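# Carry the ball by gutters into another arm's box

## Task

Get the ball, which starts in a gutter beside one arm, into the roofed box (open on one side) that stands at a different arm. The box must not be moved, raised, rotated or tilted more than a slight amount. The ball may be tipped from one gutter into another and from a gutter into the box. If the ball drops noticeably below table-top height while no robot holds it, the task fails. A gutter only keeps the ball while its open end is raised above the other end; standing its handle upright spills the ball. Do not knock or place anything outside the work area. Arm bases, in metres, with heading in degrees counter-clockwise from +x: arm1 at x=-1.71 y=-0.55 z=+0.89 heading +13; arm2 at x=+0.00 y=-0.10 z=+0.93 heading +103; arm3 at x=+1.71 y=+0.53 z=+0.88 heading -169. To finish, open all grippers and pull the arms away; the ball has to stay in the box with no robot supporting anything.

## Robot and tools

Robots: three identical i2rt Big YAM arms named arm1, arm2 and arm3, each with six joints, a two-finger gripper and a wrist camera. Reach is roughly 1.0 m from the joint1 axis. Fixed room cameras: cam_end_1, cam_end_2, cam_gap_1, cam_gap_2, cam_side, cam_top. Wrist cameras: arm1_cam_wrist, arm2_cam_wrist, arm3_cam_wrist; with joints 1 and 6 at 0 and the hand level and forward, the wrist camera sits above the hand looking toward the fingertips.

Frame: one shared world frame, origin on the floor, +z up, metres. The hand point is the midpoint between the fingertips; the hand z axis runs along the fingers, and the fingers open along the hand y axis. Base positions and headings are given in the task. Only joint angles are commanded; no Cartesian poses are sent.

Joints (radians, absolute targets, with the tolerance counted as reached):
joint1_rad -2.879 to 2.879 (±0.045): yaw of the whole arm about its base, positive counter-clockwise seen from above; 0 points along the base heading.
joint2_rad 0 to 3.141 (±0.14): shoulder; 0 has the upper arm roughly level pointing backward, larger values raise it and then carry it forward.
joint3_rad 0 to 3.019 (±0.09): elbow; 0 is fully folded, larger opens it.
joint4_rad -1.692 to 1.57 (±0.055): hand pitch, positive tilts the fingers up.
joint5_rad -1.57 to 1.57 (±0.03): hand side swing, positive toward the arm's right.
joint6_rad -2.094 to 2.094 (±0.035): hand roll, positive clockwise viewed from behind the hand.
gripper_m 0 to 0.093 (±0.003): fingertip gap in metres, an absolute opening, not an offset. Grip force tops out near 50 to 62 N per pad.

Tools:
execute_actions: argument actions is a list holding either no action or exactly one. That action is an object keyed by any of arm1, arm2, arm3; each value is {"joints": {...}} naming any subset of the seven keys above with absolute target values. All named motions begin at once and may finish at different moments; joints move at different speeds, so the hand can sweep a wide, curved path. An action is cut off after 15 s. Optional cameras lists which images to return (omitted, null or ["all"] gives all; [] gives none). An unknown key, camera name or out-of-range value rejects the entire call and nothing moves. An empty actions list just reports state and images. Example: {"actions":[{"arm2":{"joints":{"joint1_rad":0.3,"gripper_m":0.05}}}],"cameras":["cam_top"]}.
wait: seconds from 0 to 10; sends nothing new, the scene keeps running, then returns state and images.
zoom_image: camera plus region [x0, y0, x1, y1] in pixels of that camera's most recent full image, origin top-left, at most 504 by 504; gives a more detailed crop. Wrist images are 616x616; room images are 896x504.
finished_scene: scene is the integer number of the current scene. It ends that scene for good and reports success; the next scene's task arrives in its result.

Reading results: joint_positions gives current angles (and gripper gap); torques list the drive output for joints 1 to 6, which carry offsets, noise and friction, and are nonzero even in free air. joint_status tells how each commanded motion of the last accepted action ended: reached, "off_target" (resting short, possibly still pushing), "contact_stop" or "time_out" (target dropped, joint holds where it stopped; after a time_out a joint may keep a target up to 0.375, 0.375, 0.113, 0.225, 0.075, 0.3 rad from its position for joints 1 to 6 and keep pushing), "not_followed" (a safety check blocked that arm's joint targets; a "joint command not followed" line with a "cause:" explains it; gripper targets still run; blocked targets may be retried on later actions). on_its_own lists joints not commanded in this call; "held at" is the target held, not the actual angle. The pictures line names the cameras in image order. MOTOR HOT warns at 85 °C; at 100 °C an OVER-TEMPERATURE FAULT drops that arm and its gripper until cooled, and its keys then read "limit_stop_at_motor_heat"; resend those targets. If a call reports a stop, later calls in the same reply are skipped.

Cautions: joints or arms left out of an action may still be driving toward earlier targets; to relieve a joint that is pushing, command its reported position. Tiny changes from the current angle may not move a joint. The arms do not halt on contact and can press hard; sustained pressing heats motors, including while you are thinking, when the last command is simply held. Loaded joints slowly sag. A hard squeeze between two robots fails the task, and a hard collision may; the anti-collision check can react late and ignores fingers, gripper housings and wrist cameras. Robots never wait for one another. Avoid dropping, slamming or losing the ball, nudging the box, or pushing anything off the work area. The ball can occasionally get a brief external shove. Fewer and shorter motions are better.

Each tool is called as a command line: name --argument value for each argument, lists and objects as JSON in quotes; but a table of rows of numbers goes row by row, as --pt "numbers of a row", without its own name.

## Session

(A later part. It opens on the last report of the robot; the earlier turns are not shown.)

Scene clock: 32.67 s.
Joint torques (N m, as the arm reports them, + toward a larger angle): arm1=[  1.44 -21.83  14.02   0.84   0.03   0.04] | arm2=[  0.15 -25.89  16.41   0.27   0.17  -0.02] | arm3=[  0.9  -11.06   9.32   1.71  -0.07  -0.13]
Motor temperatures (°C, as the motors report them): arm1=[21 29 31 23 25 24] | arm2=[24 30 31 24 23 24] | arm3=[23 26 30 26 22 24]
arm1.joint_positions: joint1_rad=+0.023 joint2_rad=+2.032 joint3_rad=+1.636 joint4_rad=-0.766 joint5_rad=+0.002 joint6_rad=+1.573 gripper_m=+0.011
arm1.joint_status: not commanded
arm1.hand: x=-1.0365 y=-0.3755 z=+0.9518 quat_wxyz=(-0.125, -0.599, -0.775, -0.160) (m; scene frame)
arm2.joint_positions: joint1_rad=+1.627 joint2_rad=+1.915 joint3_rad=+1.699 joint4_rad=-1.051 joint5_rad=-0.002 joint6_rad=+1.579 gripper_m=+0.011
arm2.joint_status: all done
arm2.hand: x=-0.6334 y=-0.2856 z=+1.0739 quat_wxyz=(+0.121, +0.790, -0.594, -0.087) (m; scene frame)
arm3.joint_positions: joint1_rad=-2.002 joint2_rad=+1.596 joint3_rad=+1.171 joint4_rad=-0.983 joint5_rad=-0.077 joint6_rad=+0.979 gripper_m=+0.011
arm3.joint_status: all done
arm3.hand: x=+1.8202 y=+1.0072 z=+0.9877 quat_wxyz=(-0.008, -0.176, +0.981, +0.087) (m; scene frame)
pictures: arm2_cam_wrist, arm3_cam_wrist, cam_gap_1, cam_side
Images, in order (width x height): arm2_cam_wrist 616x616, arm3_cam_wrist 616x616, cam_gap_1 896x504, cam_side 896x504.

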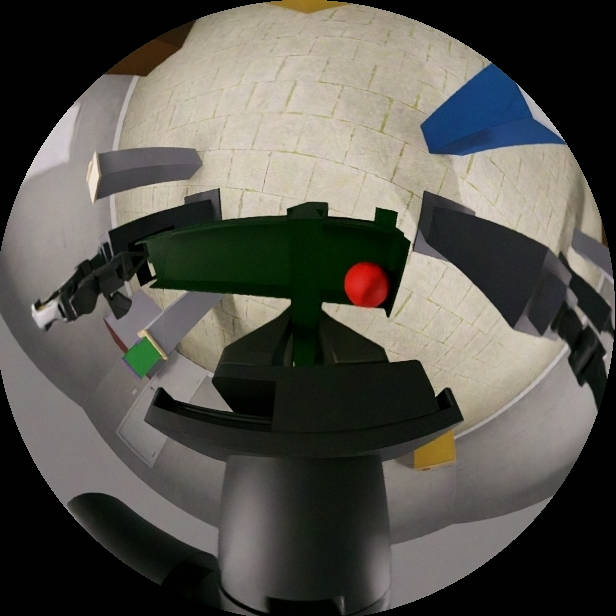

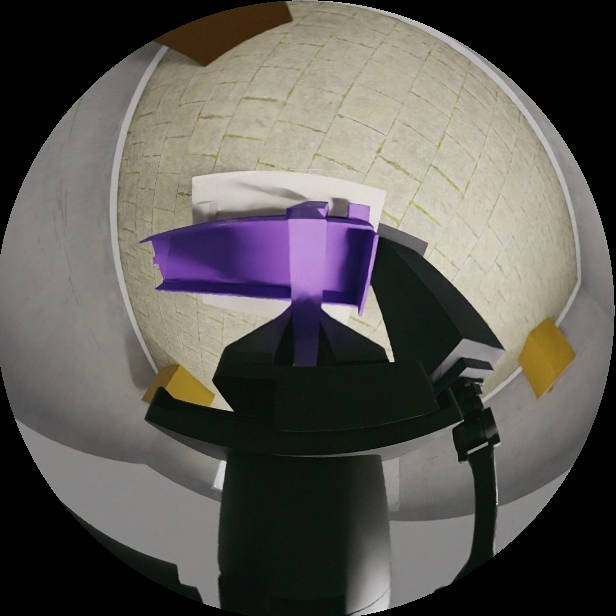

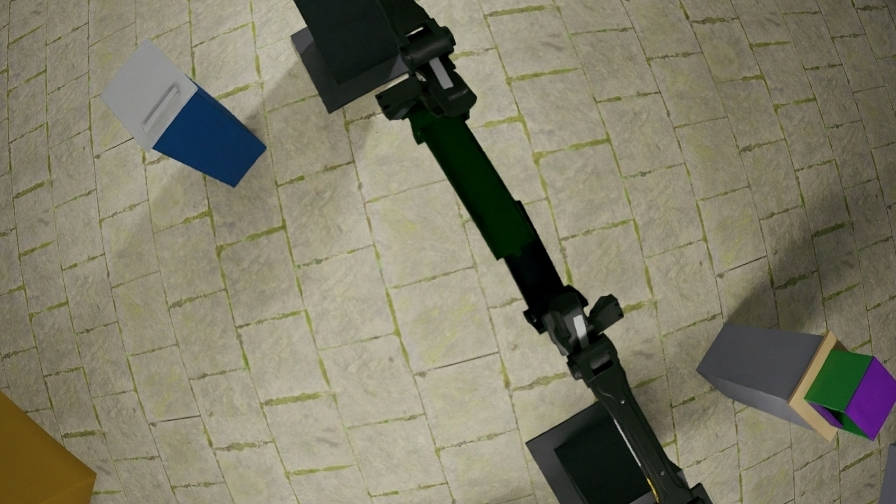

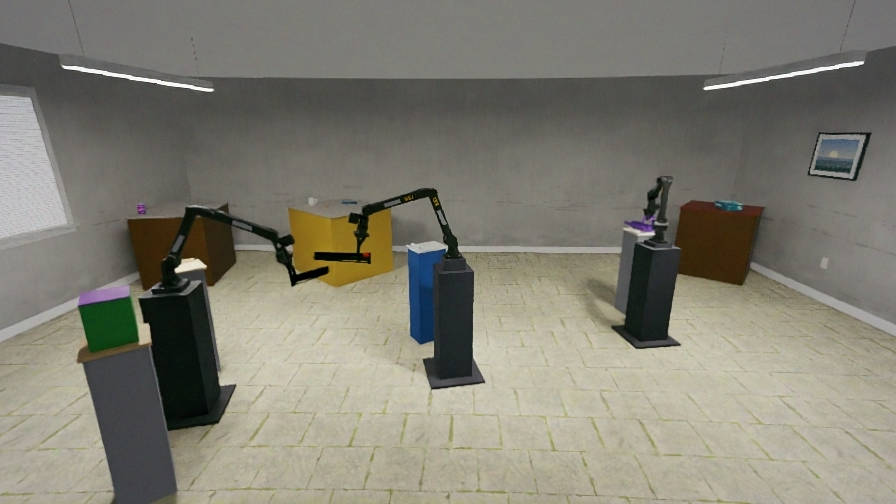

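execute_actions --actions '[{"arm2":{"joints":{"joint1_rad":1.65,"joint2_rad":1.93,"joint3_rad":1.95,"joint4_rad":-1.26}},"arm3":{"joints":{"gripper_m":0.09}}}]' --cameras '["arm3_cam_wrist","cam_gap_1","cam_side"]'

zoom_image --camera "cam_side" --region '[250,190,410,300]'

Scene clock: 33.80 s.
Joint torques (N m, as the arm reports them, + toward a larger angle): arm1=[  1.56 -21.62  14.05   0.82   0.04   0.05] | arm2=[  0.93 -23.38  16.02  -0.02   0.21  -0.02] | arm3=[  1.02 -10.78   9.37   1.65  -0.06  -0.13]
Motor temperatures (°C, as the motors report them): arm1=[21 29 31 23 25 24] | arm2=[24 30 32 24 23 24] | arm3=[23 26 30 26 22 24]
arm1.joint_positions: joint1_rad=+0.023 joint2_rad=+2.032 joint3_rad=+1.636 joint4_rad=-0.766 joint5_rad=+0.002 joint6_rad=+1.573 gripper_m=+0.011
arm1.joint_status: not commanded
arm1.hand: x=-1.0365 y=-0.3755 z=+0.9518 quat_wxyz=(-0.125, -0.599, -0.775, -0.160) (m; scene frame)
arm2.joint_positions: joint1_rad=+1.638 joint2_rad=+1.944 joint3_rad=+1.877 joint4_rad=-1.247 joint5_rad=-0.002 joint6_rad=+1.579 gripper_m=+0.011
arm2.joint_status: all done
arm2.hand: x=-0.6378 y=-0.2942 z=+1.1220 quat_wxyz=(+0.103, +0.796, -0.592, -0.073) (m; scene frame)
arm3.joint_positions: joint1_rad=-2.002 joint2_rad=+1.592 joint3_rad=+1.171 joint4_rad=-0.981 joint5_rad=-0.077 joint6_rad=+0.979 gripper_m=+0.090
arm3.joint_status: all done
arm3.hand: x=+1.8203 y=+1.0078 z=+0.9898 quat_wxyz=(-0.006, -0.176, +0.980, +0.090) (m; scene frame)
pictures: arm3_cam_wrist, cam_gap_1, cam_side
Images, in order (width x height): arm3_cam_wrist 616x616, cam_gap_1 896x504, cam_side 896x504.

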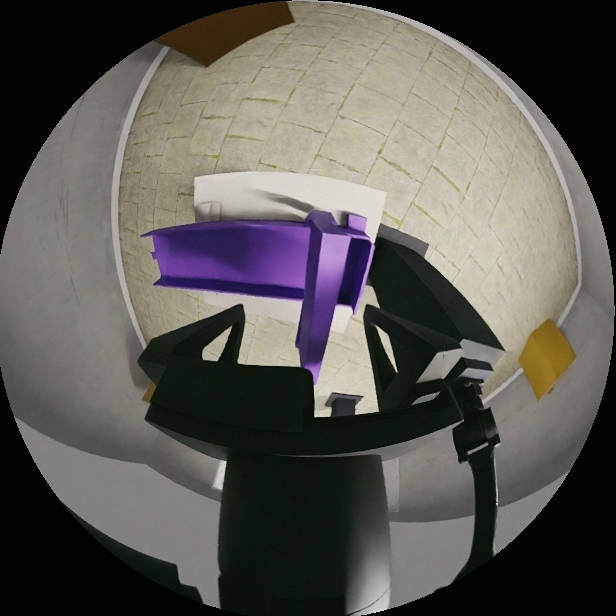

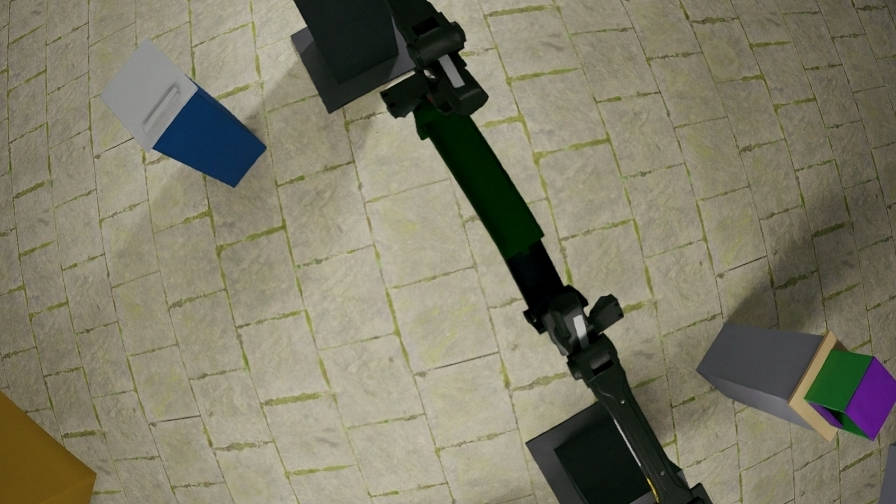

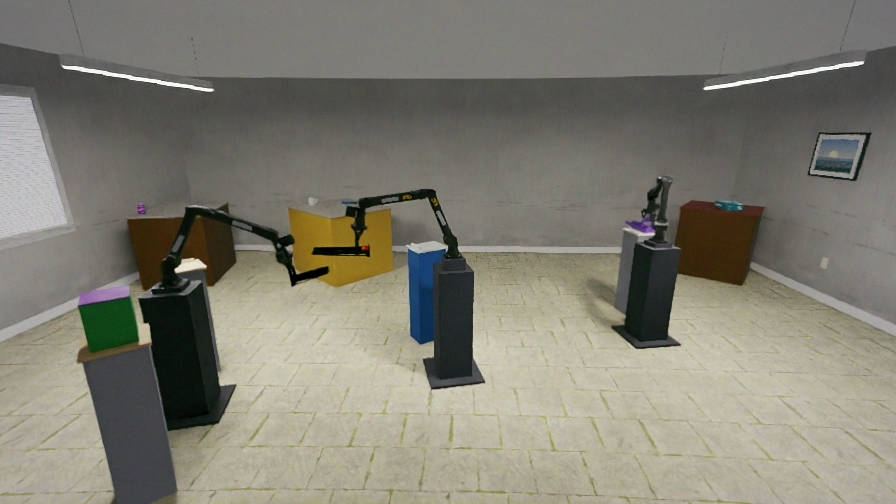

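Region (250, 190, 410, 300) of cam_side's 896x504 image, scaled by 3.150, with more detail than that image has; it fills the top 346 rows of this view, and the rest is white.

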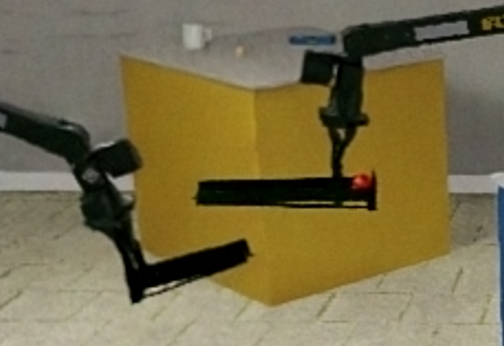

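execute_actions --actions '[{"arm2":{"joints":{"joint4_rad":-1.42}},"arm3":{"joints":{"joint2_rad":1.3}}}]' --cameras '["cam_gap_1"]'

wait --seconds 2.5

Scene clock: 35.10 s.
Joint torques (N m, as the arm reports them, + toward a larger angle): arm1=[  1.53 -21.82  14.05   0.8    0.03   0.04] | arm2=[  1.27 -23.61  15.67  -0.5    0.21   0.06] | arm3=[ 0.95 -7.01 10.55  2.18 -0.07 -0.15]
Motor temperatures (°C, as the motors report them): arm1=[21 29 31 23 25 24] | arm2=[24 30 32 24 23 24] | arm3=[23 25 30 26 22 25]
arm1.joint_positions: joint1_rad=+0.023 joint2_rad=+2.032 joint3_rad=+1.636 joint4_rad=-0.766 joint5_rad=+0.002 joint6_rad=+1.573 gripper_m=+0.011
arm1.joint_status: not commanded
arm1.hand: x=-1.0365 y=-0.3755 z=+0.9518 quat_wxyz=(-0.125, -0.599, -0.775, -0.160) (m; scene frame)
arm2.joint_positions: joint1_rad=+1.638 joint2_rad=+1.944 joint3_rad=+1.877 joint4_rad=-1.405 joint5_rad=-0.002 joint6_rad=+1.579 gripper_m=+0.011
arm2.joint_status: all done
arm2.hand: x=-0.6012 y=-0.2830 z=+1.1153 quat_wxyz=(+0.040, +0.801, -0.596, -0.027) (m; scene frame)
arm3.joint_positions: joint1_rad=-2.002 joint2_rad=+1.303 joint3_rad=+1.171 joint4_rad=-0.980 joint5_rad=-0.077 joint6_rad=+0.979 gripper_m=+0.090
arm3.joint_status: all done
arm3.hand: x=+1.8185 y=+0.9958 z=+1.1236 quat_wxyz=(+0.052, -0.177, +0.958, +0.220) (m; scene frame)
pictures: cam_gap_1
Images, in order (width x height): cam_gap_1 896x504.

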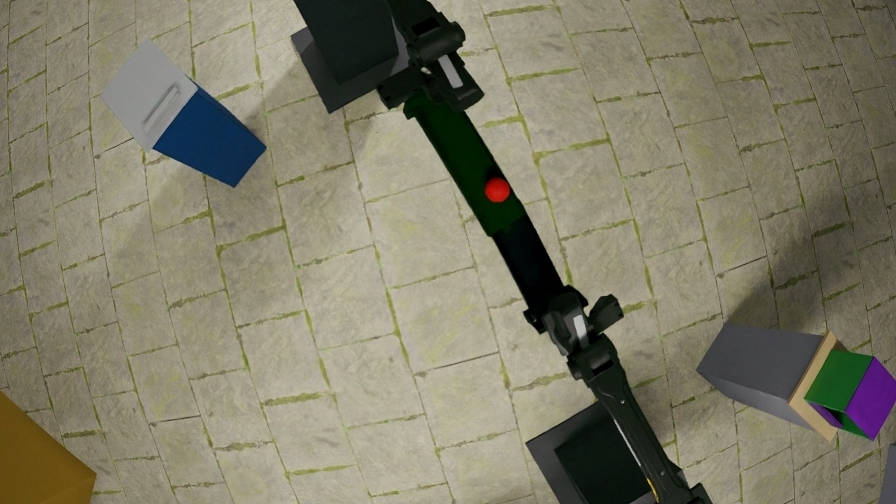

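Scene clock: 37.60 s.
Joint torques (N m, as the arm reports them, + toward a larger angle): arm1=[  1.43 -21.58  13.99   0.97   0.09   0.02] | arm2=[  1.3  -22.93  15.88  -0.5    0.21   0.03] | arm3=[ 0.9  -6.94 10.44  2.14 -0.06 -0.14]
Motor temperatures (°C, as the motors report them): arm1=[21 29 32 23 25 24] | arm2=[24 30 33 24 23 24] | arm3=[23 25 31 26 22 25]
arm1.joint_positions: joint1_rad=+0.023 joint2_rad=+2.032 joint3_rad=+1.636 joint4_rad=-0.769 joint5_rad=+0.001 joint6_rad=+1.574 gripper_m=+0.011
arm1.joint_status: not commanded
arm1.hand: x=-1.0372 y=-0.3754 z=+0.9516 quat_wxyz=(-0.123, -0.599, -0.775, -0.159) (m; scene frame)
arm2.joint_positions: joint1_rad=+1.638 joint2_rad=+1.944 joint3_rad=+1.877 joint4_rad=-1.405 joint5_rad=-0.002 joint6_rad=+1.579 gripper_m=+0.011
arm2.joint_status: all done
arm2.hand: x=-0.6012 y=-0.2830 z=+1.1153 quat_wxyz=(+0.040, +0.801, -0.596, -0.027) (m; scene frame)
arm3.joint_positions: joint1_rad=-2.002 joint2_rad=+1.303 joint3_rad=+1.171 joint4_rad=-0.980 joint5_rad=-0.077 joint6_rad=+0.979 gripper_m=+0.090
arm3.joint_status: all done
arm3.hand: x=+1.8185 y=+0.9958 z=+1.1236 quat_wxyz=(+0.052, -0.177, +0.958, +0.220) (m; scene frame)
wait: 2.50 s; at rest by 0.90 s
pictures: arm1_cam_wrist, arm2_cam_wrist, arm3_cam_wrist, cam_end_1, cam_end_2, cam_gap_1, cam_gap_2, cam_side, cam_top
Images, in order (width x height): arm1_cam_wrist 616x616, arm2_cam_wrist 616x616, arm3_cam_wrist 616x616, cam_end_1 896x504, cam_end_2 896x504, cam_gap_1 896x504, cam_gap_2 896x504, cam_side 896x504, cam_top 896x504.

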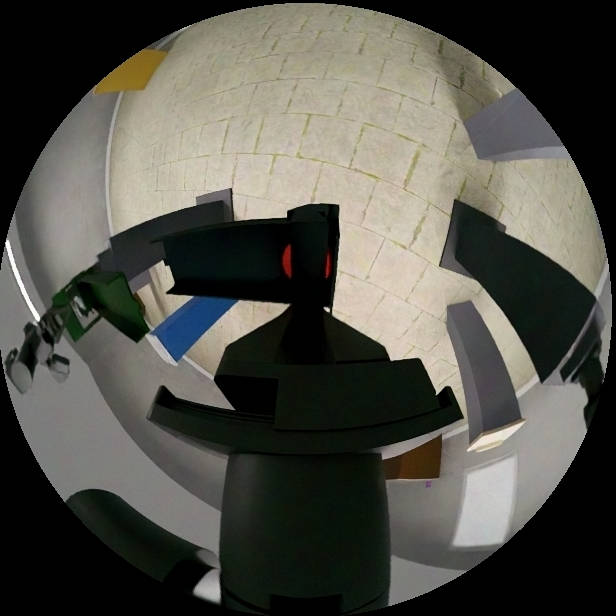

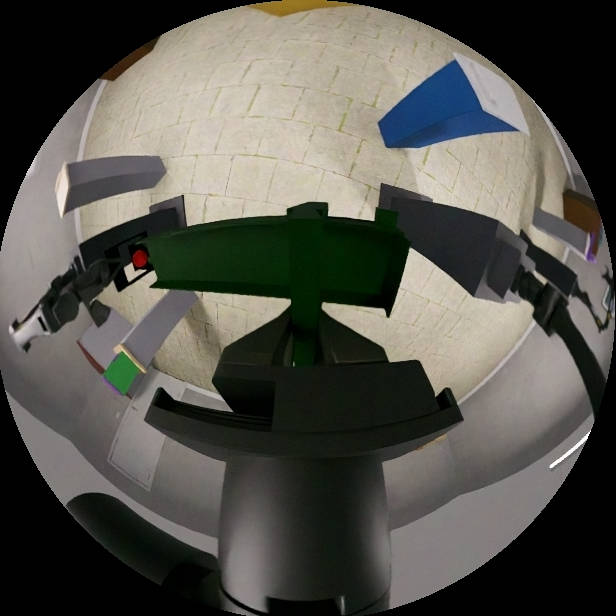

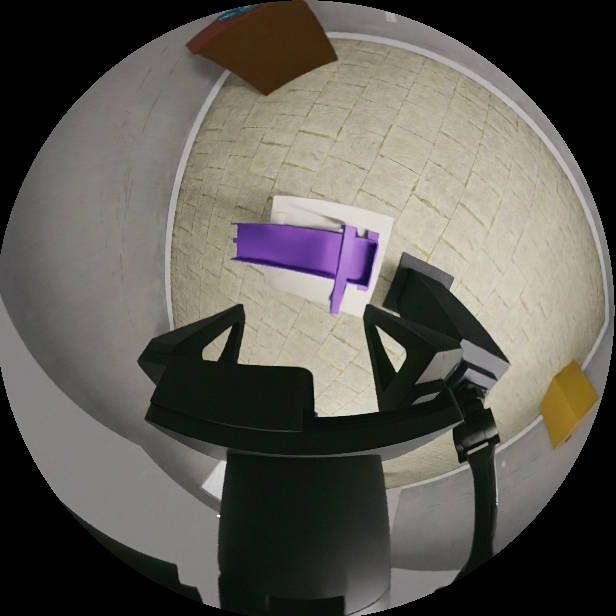

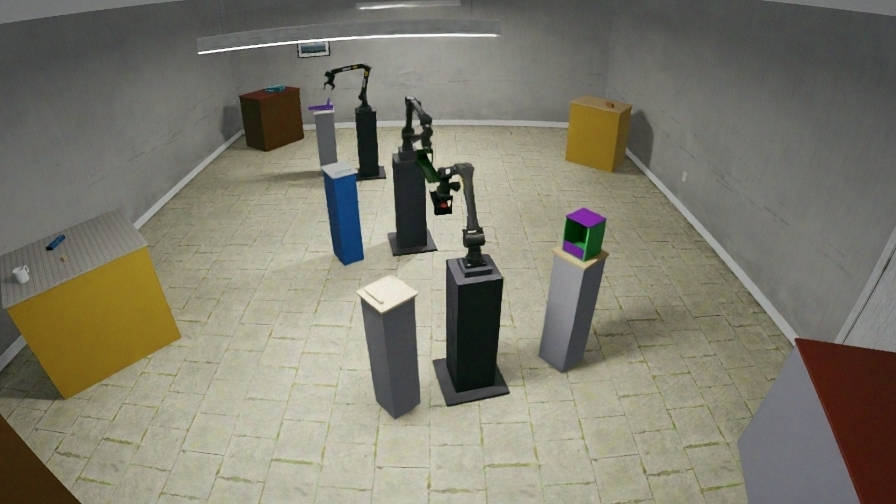

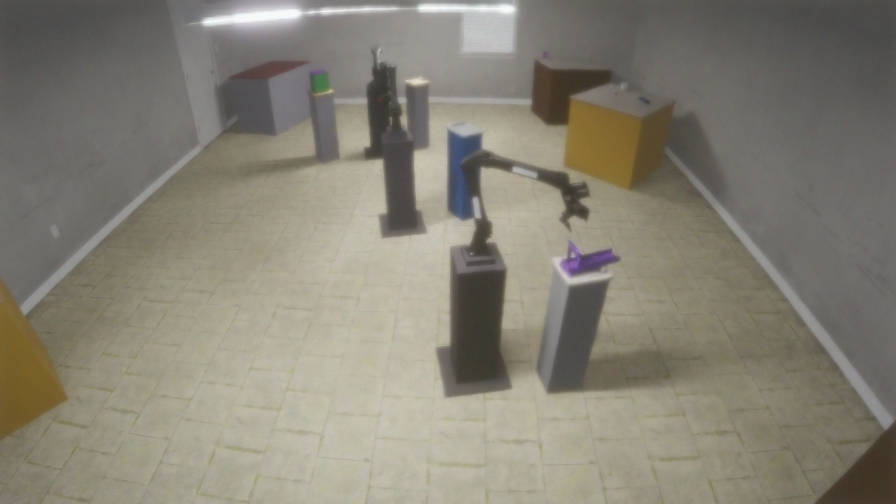

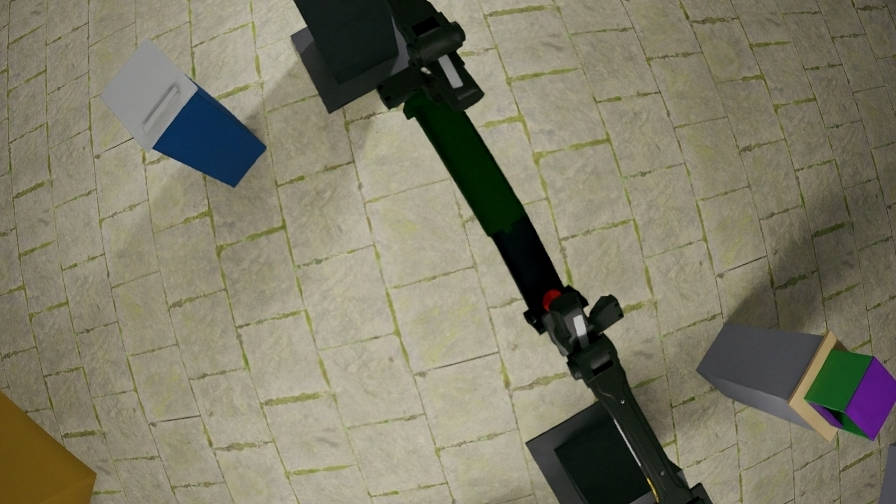

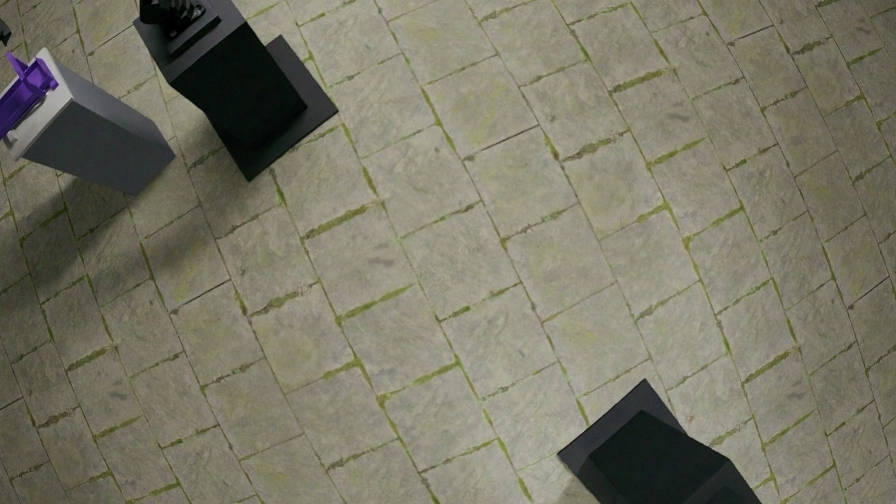

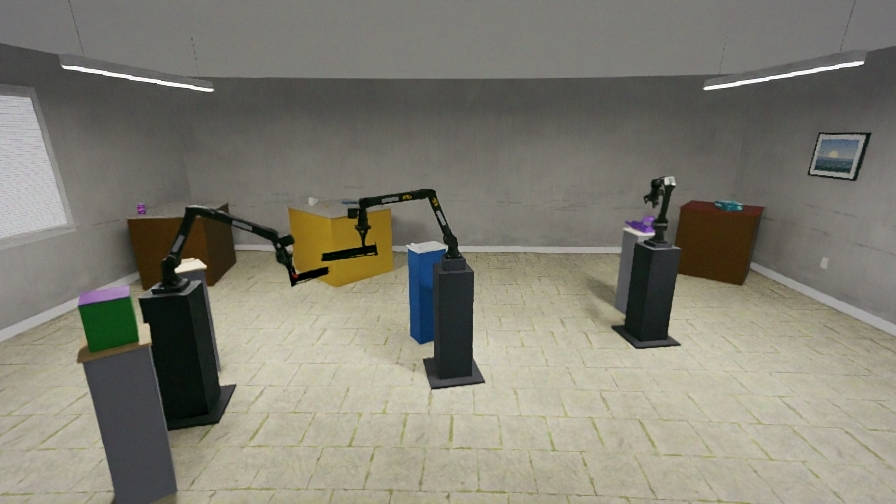

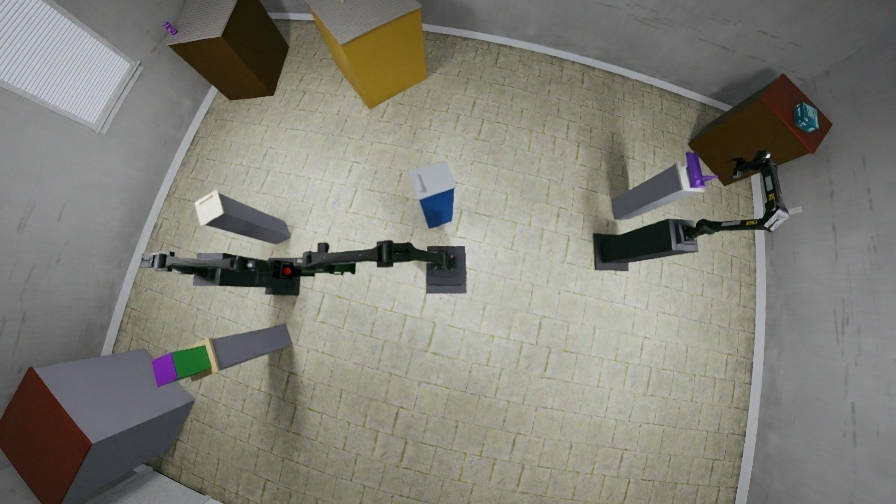

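execute_actions --actions '[{"arm1":{"joints":{"joint1_rad":-0.4}},"arm2":{"joints":{"joint1_rad":1.0,"joint2_rad":1.8,"joint6_rad":0.8}}}]' --cameras '[]'

execute_actions --actions '[{"arm1":{"joints":{"joint2_rad":1.1,"joint3_rad":1.22,"joint4_rad":-0.9}},"arm2":{"joints":{"joint1_rad":0.047,"joint2_rad":1.88,"joint3_rad":1.76,"joint4_rad":-1.235,"joint5_rad":-0.19,"joint6_rad":-0.35}}}]' --cameras '["arm1_cam_wrist"]'

execute_actions --actions '[{"arm1":{"joints":{"joint1_rad":-1.2,"joint4_rad":-1.05}},"arm2":{"joints":{"joint2_rad":2.0}}}]' --cameras '["arm1_cam_wrist","arm2_cam_wrist","cam_end_1"]'

Scene clock: 39.57 s.
Joint torques (N m, as the arm reports them, + toward a larger angle): arm1=[  0.03 -21.64  13.67   0.97   0.11   0.02] | arm2=[  0.9  -23.62  14.92   0.07   0.02  -0.24] | arm3=[ 0.94 -6.99 10.44  2.11 -0.07 -0.15]
Motor temperatures (°C, as the motors report them): arm1=[21 30 32 23 25 24] | arm2=[24 30 33 24 23 24] | arm3=[23 25 31 26 22 25]
arm1.joint_positions: joint1_rad=-0.390 joint2_rad=+2.032 joint3_rad=+1.641 joint4_rad=-0.769 joint5_rad=+0.000 joint6_rad=+1.575 gripper_m=+0.011
arm1.joint_status: all done
arm1.hand: x=-1.0212 y=-0.6623 z=+0.9536 quat_wxyz=(-0.154, -0.745, -0.635, -0.133) (m; scene frame)
arm2.joint_positions: joint1_rad=+0.998 joint2_rad=+1.830 joint3_rad=+1.891 joint4_rad=-1.407 joint5_rad=+0.001 joint6_rad=+0.814 gripper_m=+0.011
arm2.joint_status: all done
arm2.hand: x=-0.5859 y=+0.1098 z=+1.1895 quat_wxyz=(+0.025, +0.833, -0.542, -0.108) (m; scene frame)
arm3.joint_positions: joint1_rad=-2.002 joint2_rad=+1.303 joint3_rad=+1.171 joint4_rad=-0.980 joint5_rad=-0.077 joint6_rad=+0.979 gripper_m=+0.090
arm3.joint_status: not commanded
arm3.hand: x=+1.8185 y=+0.9958 z=+1.1236 quat_wxyz=(+0.052, -0.177, +0.958, +0.220) (m; scene frame)
pictures: none
No camera images: the call's "cameras" was empty. Leave "cameras" out to get every camera's image.

Scene clock: 41.50 s.
Joint torques (N m, as the arm reports them, + toward a larger angle): arm1=[ 0.09 -9.08  9.7   1.58  0.12 -0.01] | arm2=[  0.25 -25.78  10.56   0.95  -0.37  -0.18] | arm3=[ 0.95 -7.08 10.46  2.15 -0.06 -0.14]
Motor temperatures (°C, as the motors report them): arm1=[21 29 32 23 25 24] | arm2=[24 30 33 24 23 24] | arm3=[23 25 31 26 22 25]
arm1.joint_positions: joint1_rad=-0.390 joint2_rad=+1.103 joint3_rad=+1.225 joint4_rad=-0.900 joint5_rad=+0.000 joint6_rad=+1.575 gripper_m=+0.011
arm1.joint_status: all done
arm1.hand: x=-1.2546 y=-0.6257 z=+1.2584 quat_wxyz=(-0.293, -0.702, -0.598, -0.252) (m; scene frame)
arm2.joint_positions: joint1_rad=+0.040 joint2_rad=+1.925 joint3_rad=+1.749 joint4_rad=-1.244 joint5_rad=-0.185 joint6_rad=-0.336 gripper_m=+0.011
arm2.joint_status: all done
arm2.hand: x=-0.1996 y=+0.5002 z=+1.0833 quat_wxyz=(+0.007, +0.884, -0.453, -0.117) (m; scene frame)
arm3.joint_positions: joint1_rad=-2.002 joint2_rad=+1.303 joint3_rad=+1.171 joint4_rad=-0.980 joint5_rad=-0.077 joint6_rad=+0.979 gripper_m=+0.090
arm3.joint_status: not commanded
arm3.hand: x=+1.8185 y=+0.9958 z=+1.1236 quat_wxyz=(+0.052, -0.177, +0.958, +0.220) (m; scene frame)
pictures: arm1_cam_wrist
Images, in order (width x height): arm1_cam_wrist 616x616.

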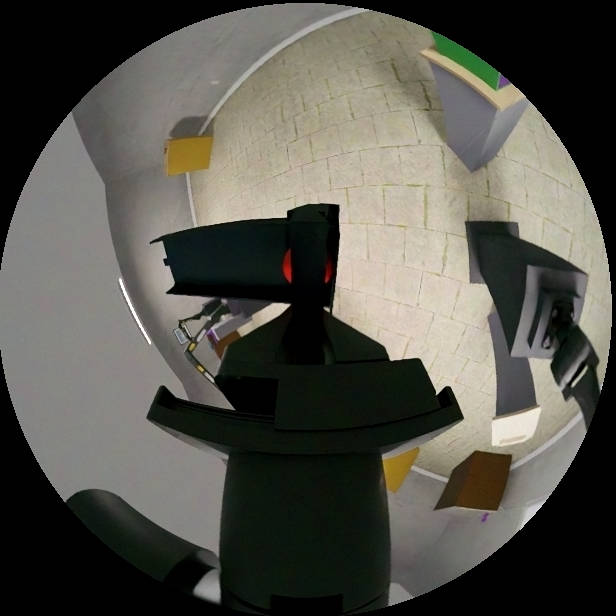

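Scene clock: 42.83 s.
Joint torques (N m, as the arm reports them, + toward a larger angle): arm1=[ 0.56 -8.92  9.51  1.26  0.03 -0.01] | arm2=[  0.7  -25.55  10.17   0.68  -0.32  -0.2 ] | arm3=[ 0.96 -6.95 10.45  2.13 -0.06 -0.15]
Motor temperatures (°C, as the motors report them): arm1=[21 29 32 23 25 24] | arm2=[24 30 32 24 23 24] | arm3=[23 25 31 26 22 25]
arm1.joint_positions: joint1_rad=-1.198 joint2_rad=+1.103 joint3_rad=+1.225 joint4_rad=-1.046 joint5_rad=+0.002 joint6_rad=+1.575 gripper_m=+0.011
arm1.joint_status: all done
arm1.hand: x=-1.4653 y=-0.9141 z=+1.2347 quat_wxyz=(-0.303, -0.906, -0.281, -0.094) (m; scene frame)
arm2.joint_positions: joint1_rad=+0.040 joint2_rad=+2.026 joint3_rad=+1.749 joint4_rad=-1.244 joint5_rad=-0.185 joint6_rad=-0.337 gripper_m=+0.011
arm2.joint_status: all done
arm2.hand: x=-0.1992 y=+0.4996 z=+1.0220 quat_wxyz=(+0.044, +0.884, -0.459, -0.083) (m; scene frame)
arm3.joint_positions: joint1_rad=-2.002 joint2_rad=+1.303 joint3_rad=+1.171 joint4_rad=-0.980 joint5_rad=-0.077 joint6_rad=+0.979 gripper_m=+0.090
arm3.joint_status: not commanded
arm3.hand: x=+1.8185 y=+0.9958 z=+1.1236 quat_wxyz=(+0.052, -0.177, +0.958, +0.220) (m; scene frame)
pictures: arm1_cam_wrist, arm2_cam_wrist, cam_end_1
Images, in order (width x height): arm1_cam_wrist 616x616, arm2_cam_wrist 616x616, cam_end_1 896x504.

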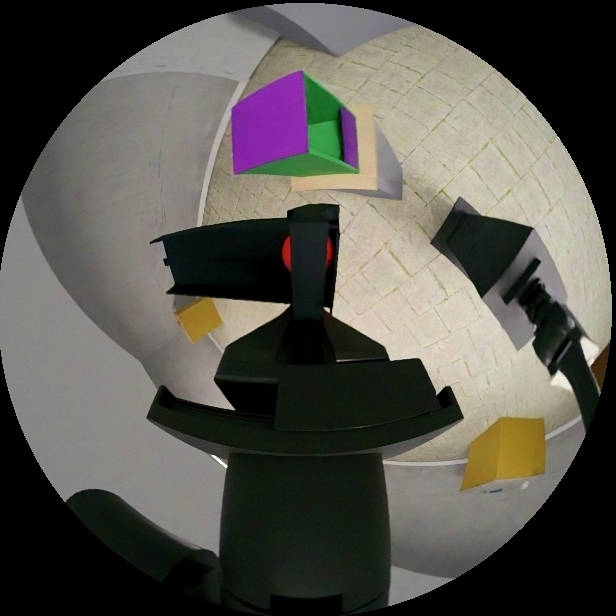

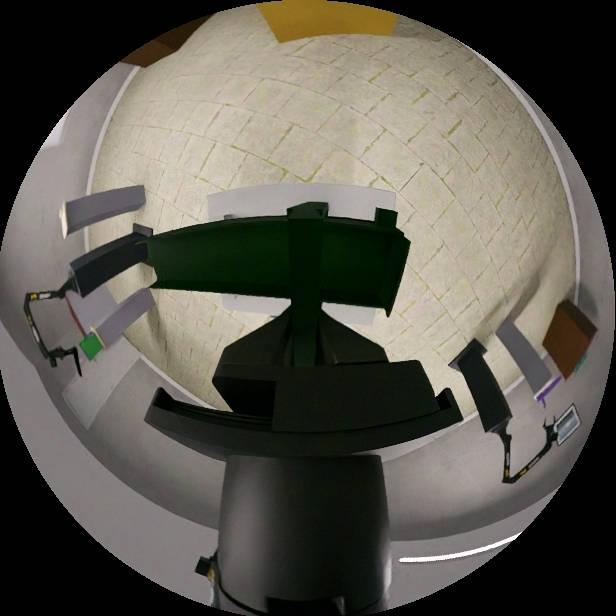

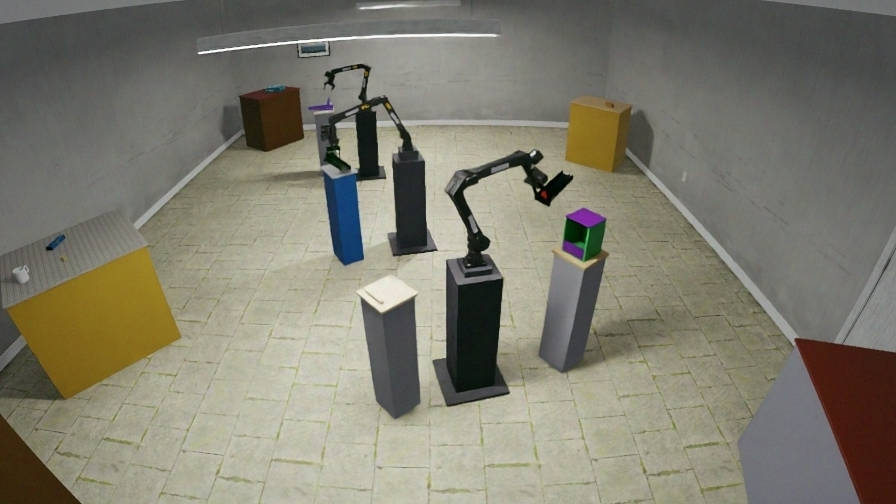

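execute_actions --actions '[{"arm1":{"joints":{"joint2_rad":0.84,"joint3_rad":0.73,"joint4_rad":-1.13}},"arm2":{"joints":{"joint2_rad":2.06,"joint4_rad":-1.28}}}]' --cameras '["arm1_cam_wrist","arm2_cam_wrist","cam_end_1"]'

Scene clock: 44.73 s.
Joint torques (N m, as the arm reports them, + toward a larger angle): arm1=[ 0.47 -4.61  9.56  0.86  0.05  0.03] | arm2=[  0.14 -24.18   9.9   -0.68  -0.33  -0.16] | arm3=[ 0.86 -7.04 10.44  2.14 -0.06 -0.15]
Motor temperatures (°C, as the motors report them): arm1=[21 29 31 23 25 24] | arm2=[24 30 32 24 23 24] | arm3=[23 25 31 26 22 25]
arm1.joint_positions: joint1_rad=-1.198 joint2_rad=+0.847 joint3_rad=+0.727 joint4_rad=-1.130 joint5_rad=+0.002 joint6_rad=+1.575 gripper_m=+0.011
arm1.joint_status: all done
arm1.hand: x=-1.5566 y=-0.7826 z=+1.0657 quat_wxyz=(-0.153, -0.943, -0.293, -0.047) (m; scene frame)
arm2.joint_positions: joint1_rad=+0.040 joint2_rad=+2.069 joint3_rad=+1.749 joint4_rad=-1.263 joint5_rad=-0.185 joint6_rad=-0.337 gripper_m=+0.011
arm2.joint_status: all done
arm2.hand: x=-0.1973 y=+0.4929 z=+0.9957 quat_wxyz=(+0.067, +0.883, -0.461, -0.061) (m; scene frame)
arm3.joint_positions: joint1_rad=-2.002 joint2_rad=+1.303 joint3_rad=+1.171 joint4_rad=-0.980 joint5_rad=-0.077 joint6_rad=+0.979 gripper_m=+0.090
arm3.joint_status: not commanded
arm3.hand: x=+1.8185 y=+0.9958 z=+1.1236 quat_wxyz=(+0.052, -0.177, +0.958, +0.220) (m; scene frame)
pictures: arm1_cam_wrist, arm2_cam_wrist, cam_end_1
Images, in order (width x height): arm1_cam_wrist 616x616, arm2_cam_wrist 616x616, cam_end_1 896x504.

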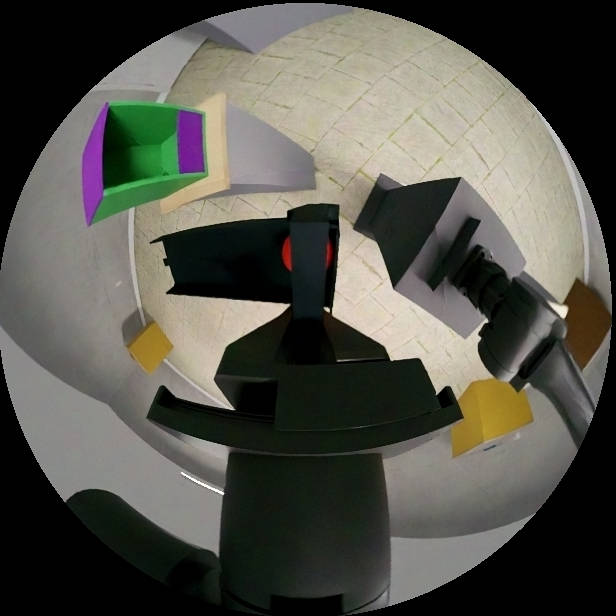

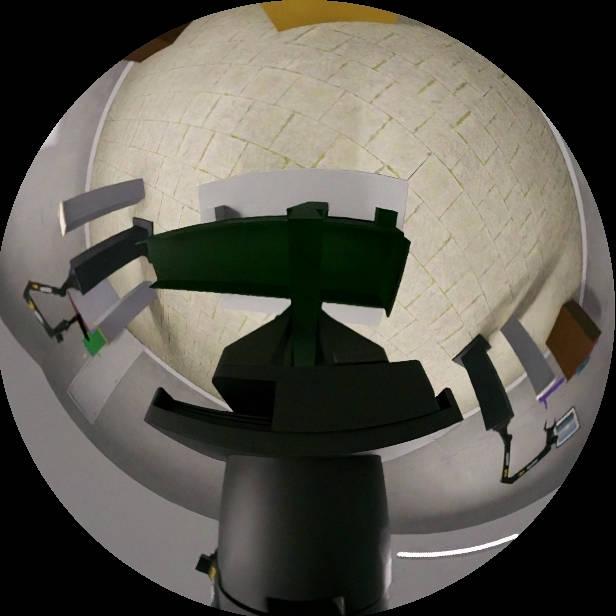

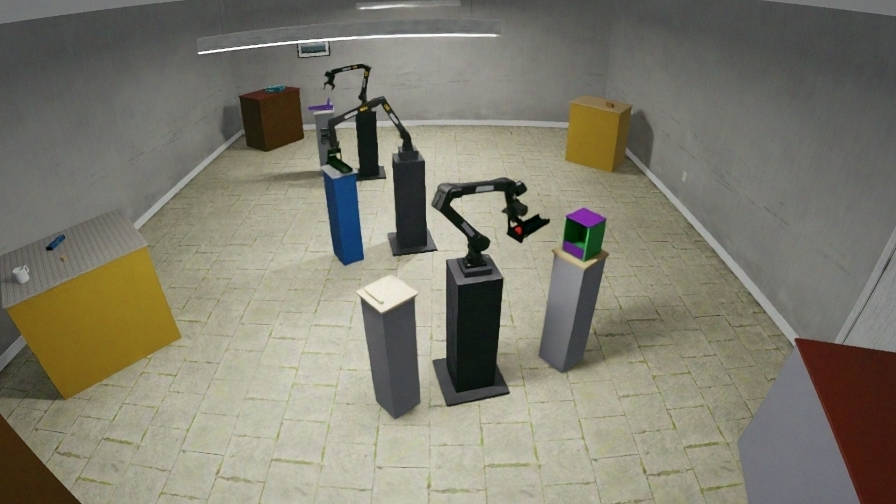

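execute_actions --actions '[{"arm1":{"joints":{"joint1_rad":-1.56,"joint4_rad":-1.2}},"arm2":{"joints":{"joint2_rad":2.085}}}]' --cameras '["arm1_cam_wrist","cam_end_1","cam_gap_1","cam_end_2"]'

zoom_image --camera "cam_end_1" --region '[490,180,630,280]'

zoom_image --camera "cam_end_2" --region '[300,40,390,110]'

Scene clock: 45.97 s.
Joint torques (N m, as the arm reports them, + toward a larger angle): arm1=[ 0.21 -4.78  9.44  0.4   0.1   0.03] | arm2=[  0.63 -23.67   9.93  -0.57  -0.31  -0.2 ] | arm3=[ 0.97 -6.99 10.45  2.13 -0.06 -0.14]
Motor temperatures (°C, as the motors report them): arm1=[21 29 31 23 25 24] | arm2=[24 31 32 24 23 24] | arm3=[23 25 31 26 22 25]
arm1.joint_positions: joint1_rad=-1.553 joint2_rad=+0.847 joint3_rad=+0.727 joint4_rad=-1.193 joint5_rad=+0.001 joint6_rad=+1.575 gripper_m=+0.011
arm1.joint_status: all done
arm1.hand: x=-1.6498 y=-0.8089 z=+1.0613 quat_wxyz=(-0.128, -0.984, -0.122, -0.016) (m; scene frame)
arm2.joint_positions: joint1_rad=+0.040 joint2_rad=+2.086 joint3_rad=+1.749 joint4_rad=-1.263 joint5_rad=-0.185 joint6_rad=-0.337 gripper_m=+0.011
arm2.joint_status: all done
arm2.hand: x=-0.1969 y=+0.4918 z=+0.9854 quat_wxyz=(+0.073, +0.882, -0.462, -0.056) (m; scene frame)
arm3.joint_positions: joint1_rad=-2.002 joint2_rad=+1.303 joint3_rad=+1.171 joint4_rad=-0.980 joint5_rad=-0.077 joint6_rad=+0.979 gripper_m=+0.090
arm3.joint_status: not commanded
arm3.hand: x=+1.8185 y=+0.9958 z=+1.1236 quat_wxyz=(+0.052, -0.177, +0.958, +0.220) (m; scene frame)
pictures: arm1_cam_wrist, cam_end_1, cam_end_2, cam_gap_1
Images, in order (width x height): arm1_cam_wrist 616x616, cam_end_1 896x504, cam_end_2 896x504, cam_gap_1 896x504.

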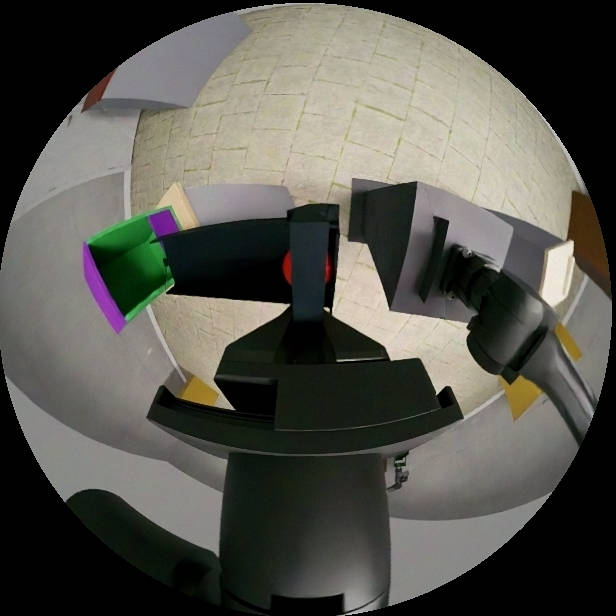

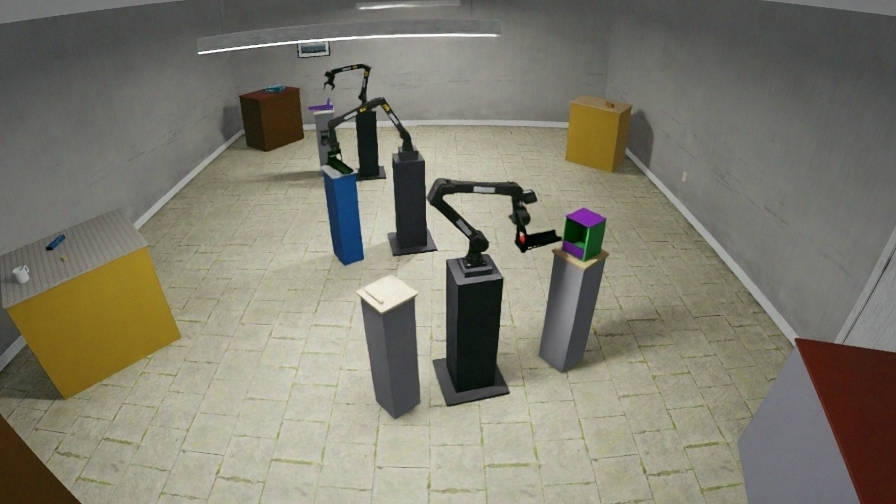

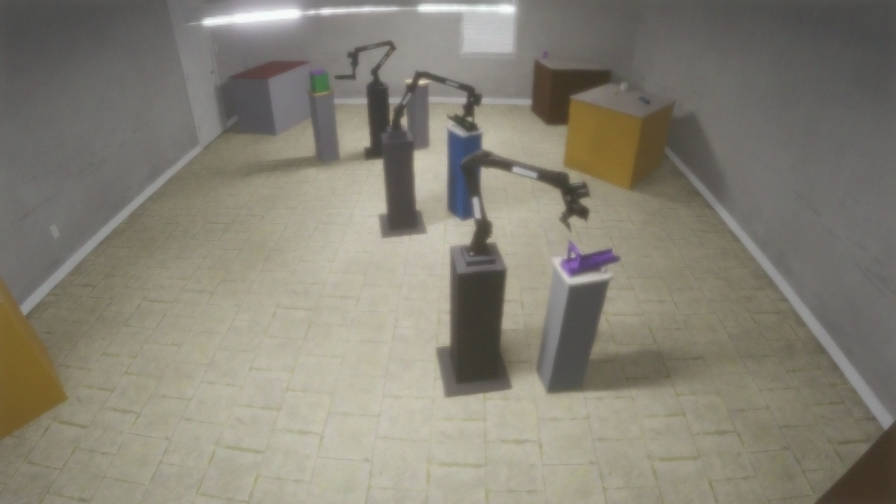

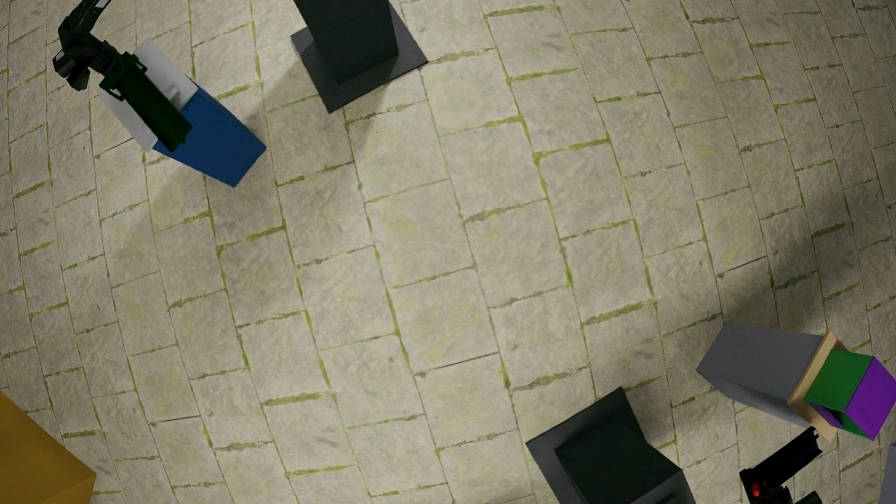

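Region (490, 180, 630, 280) of cam_end_1's 896x504 image, scaled by 3.600, with more detail than that image has; it fills the top 360 rows of this view, and the rest is white.

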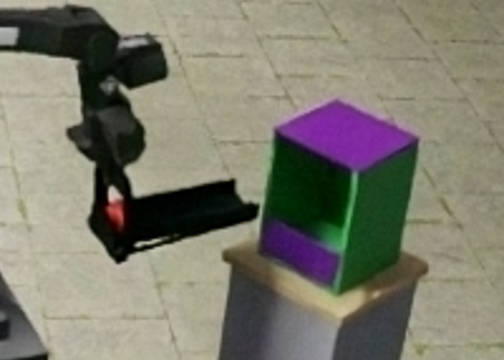

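Region (300, 40, 390, 110) of cam_end_2's 896x504 image, scaled by 5.600, with more detail than that image has.

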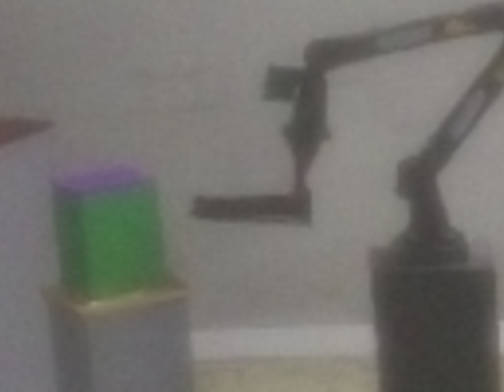

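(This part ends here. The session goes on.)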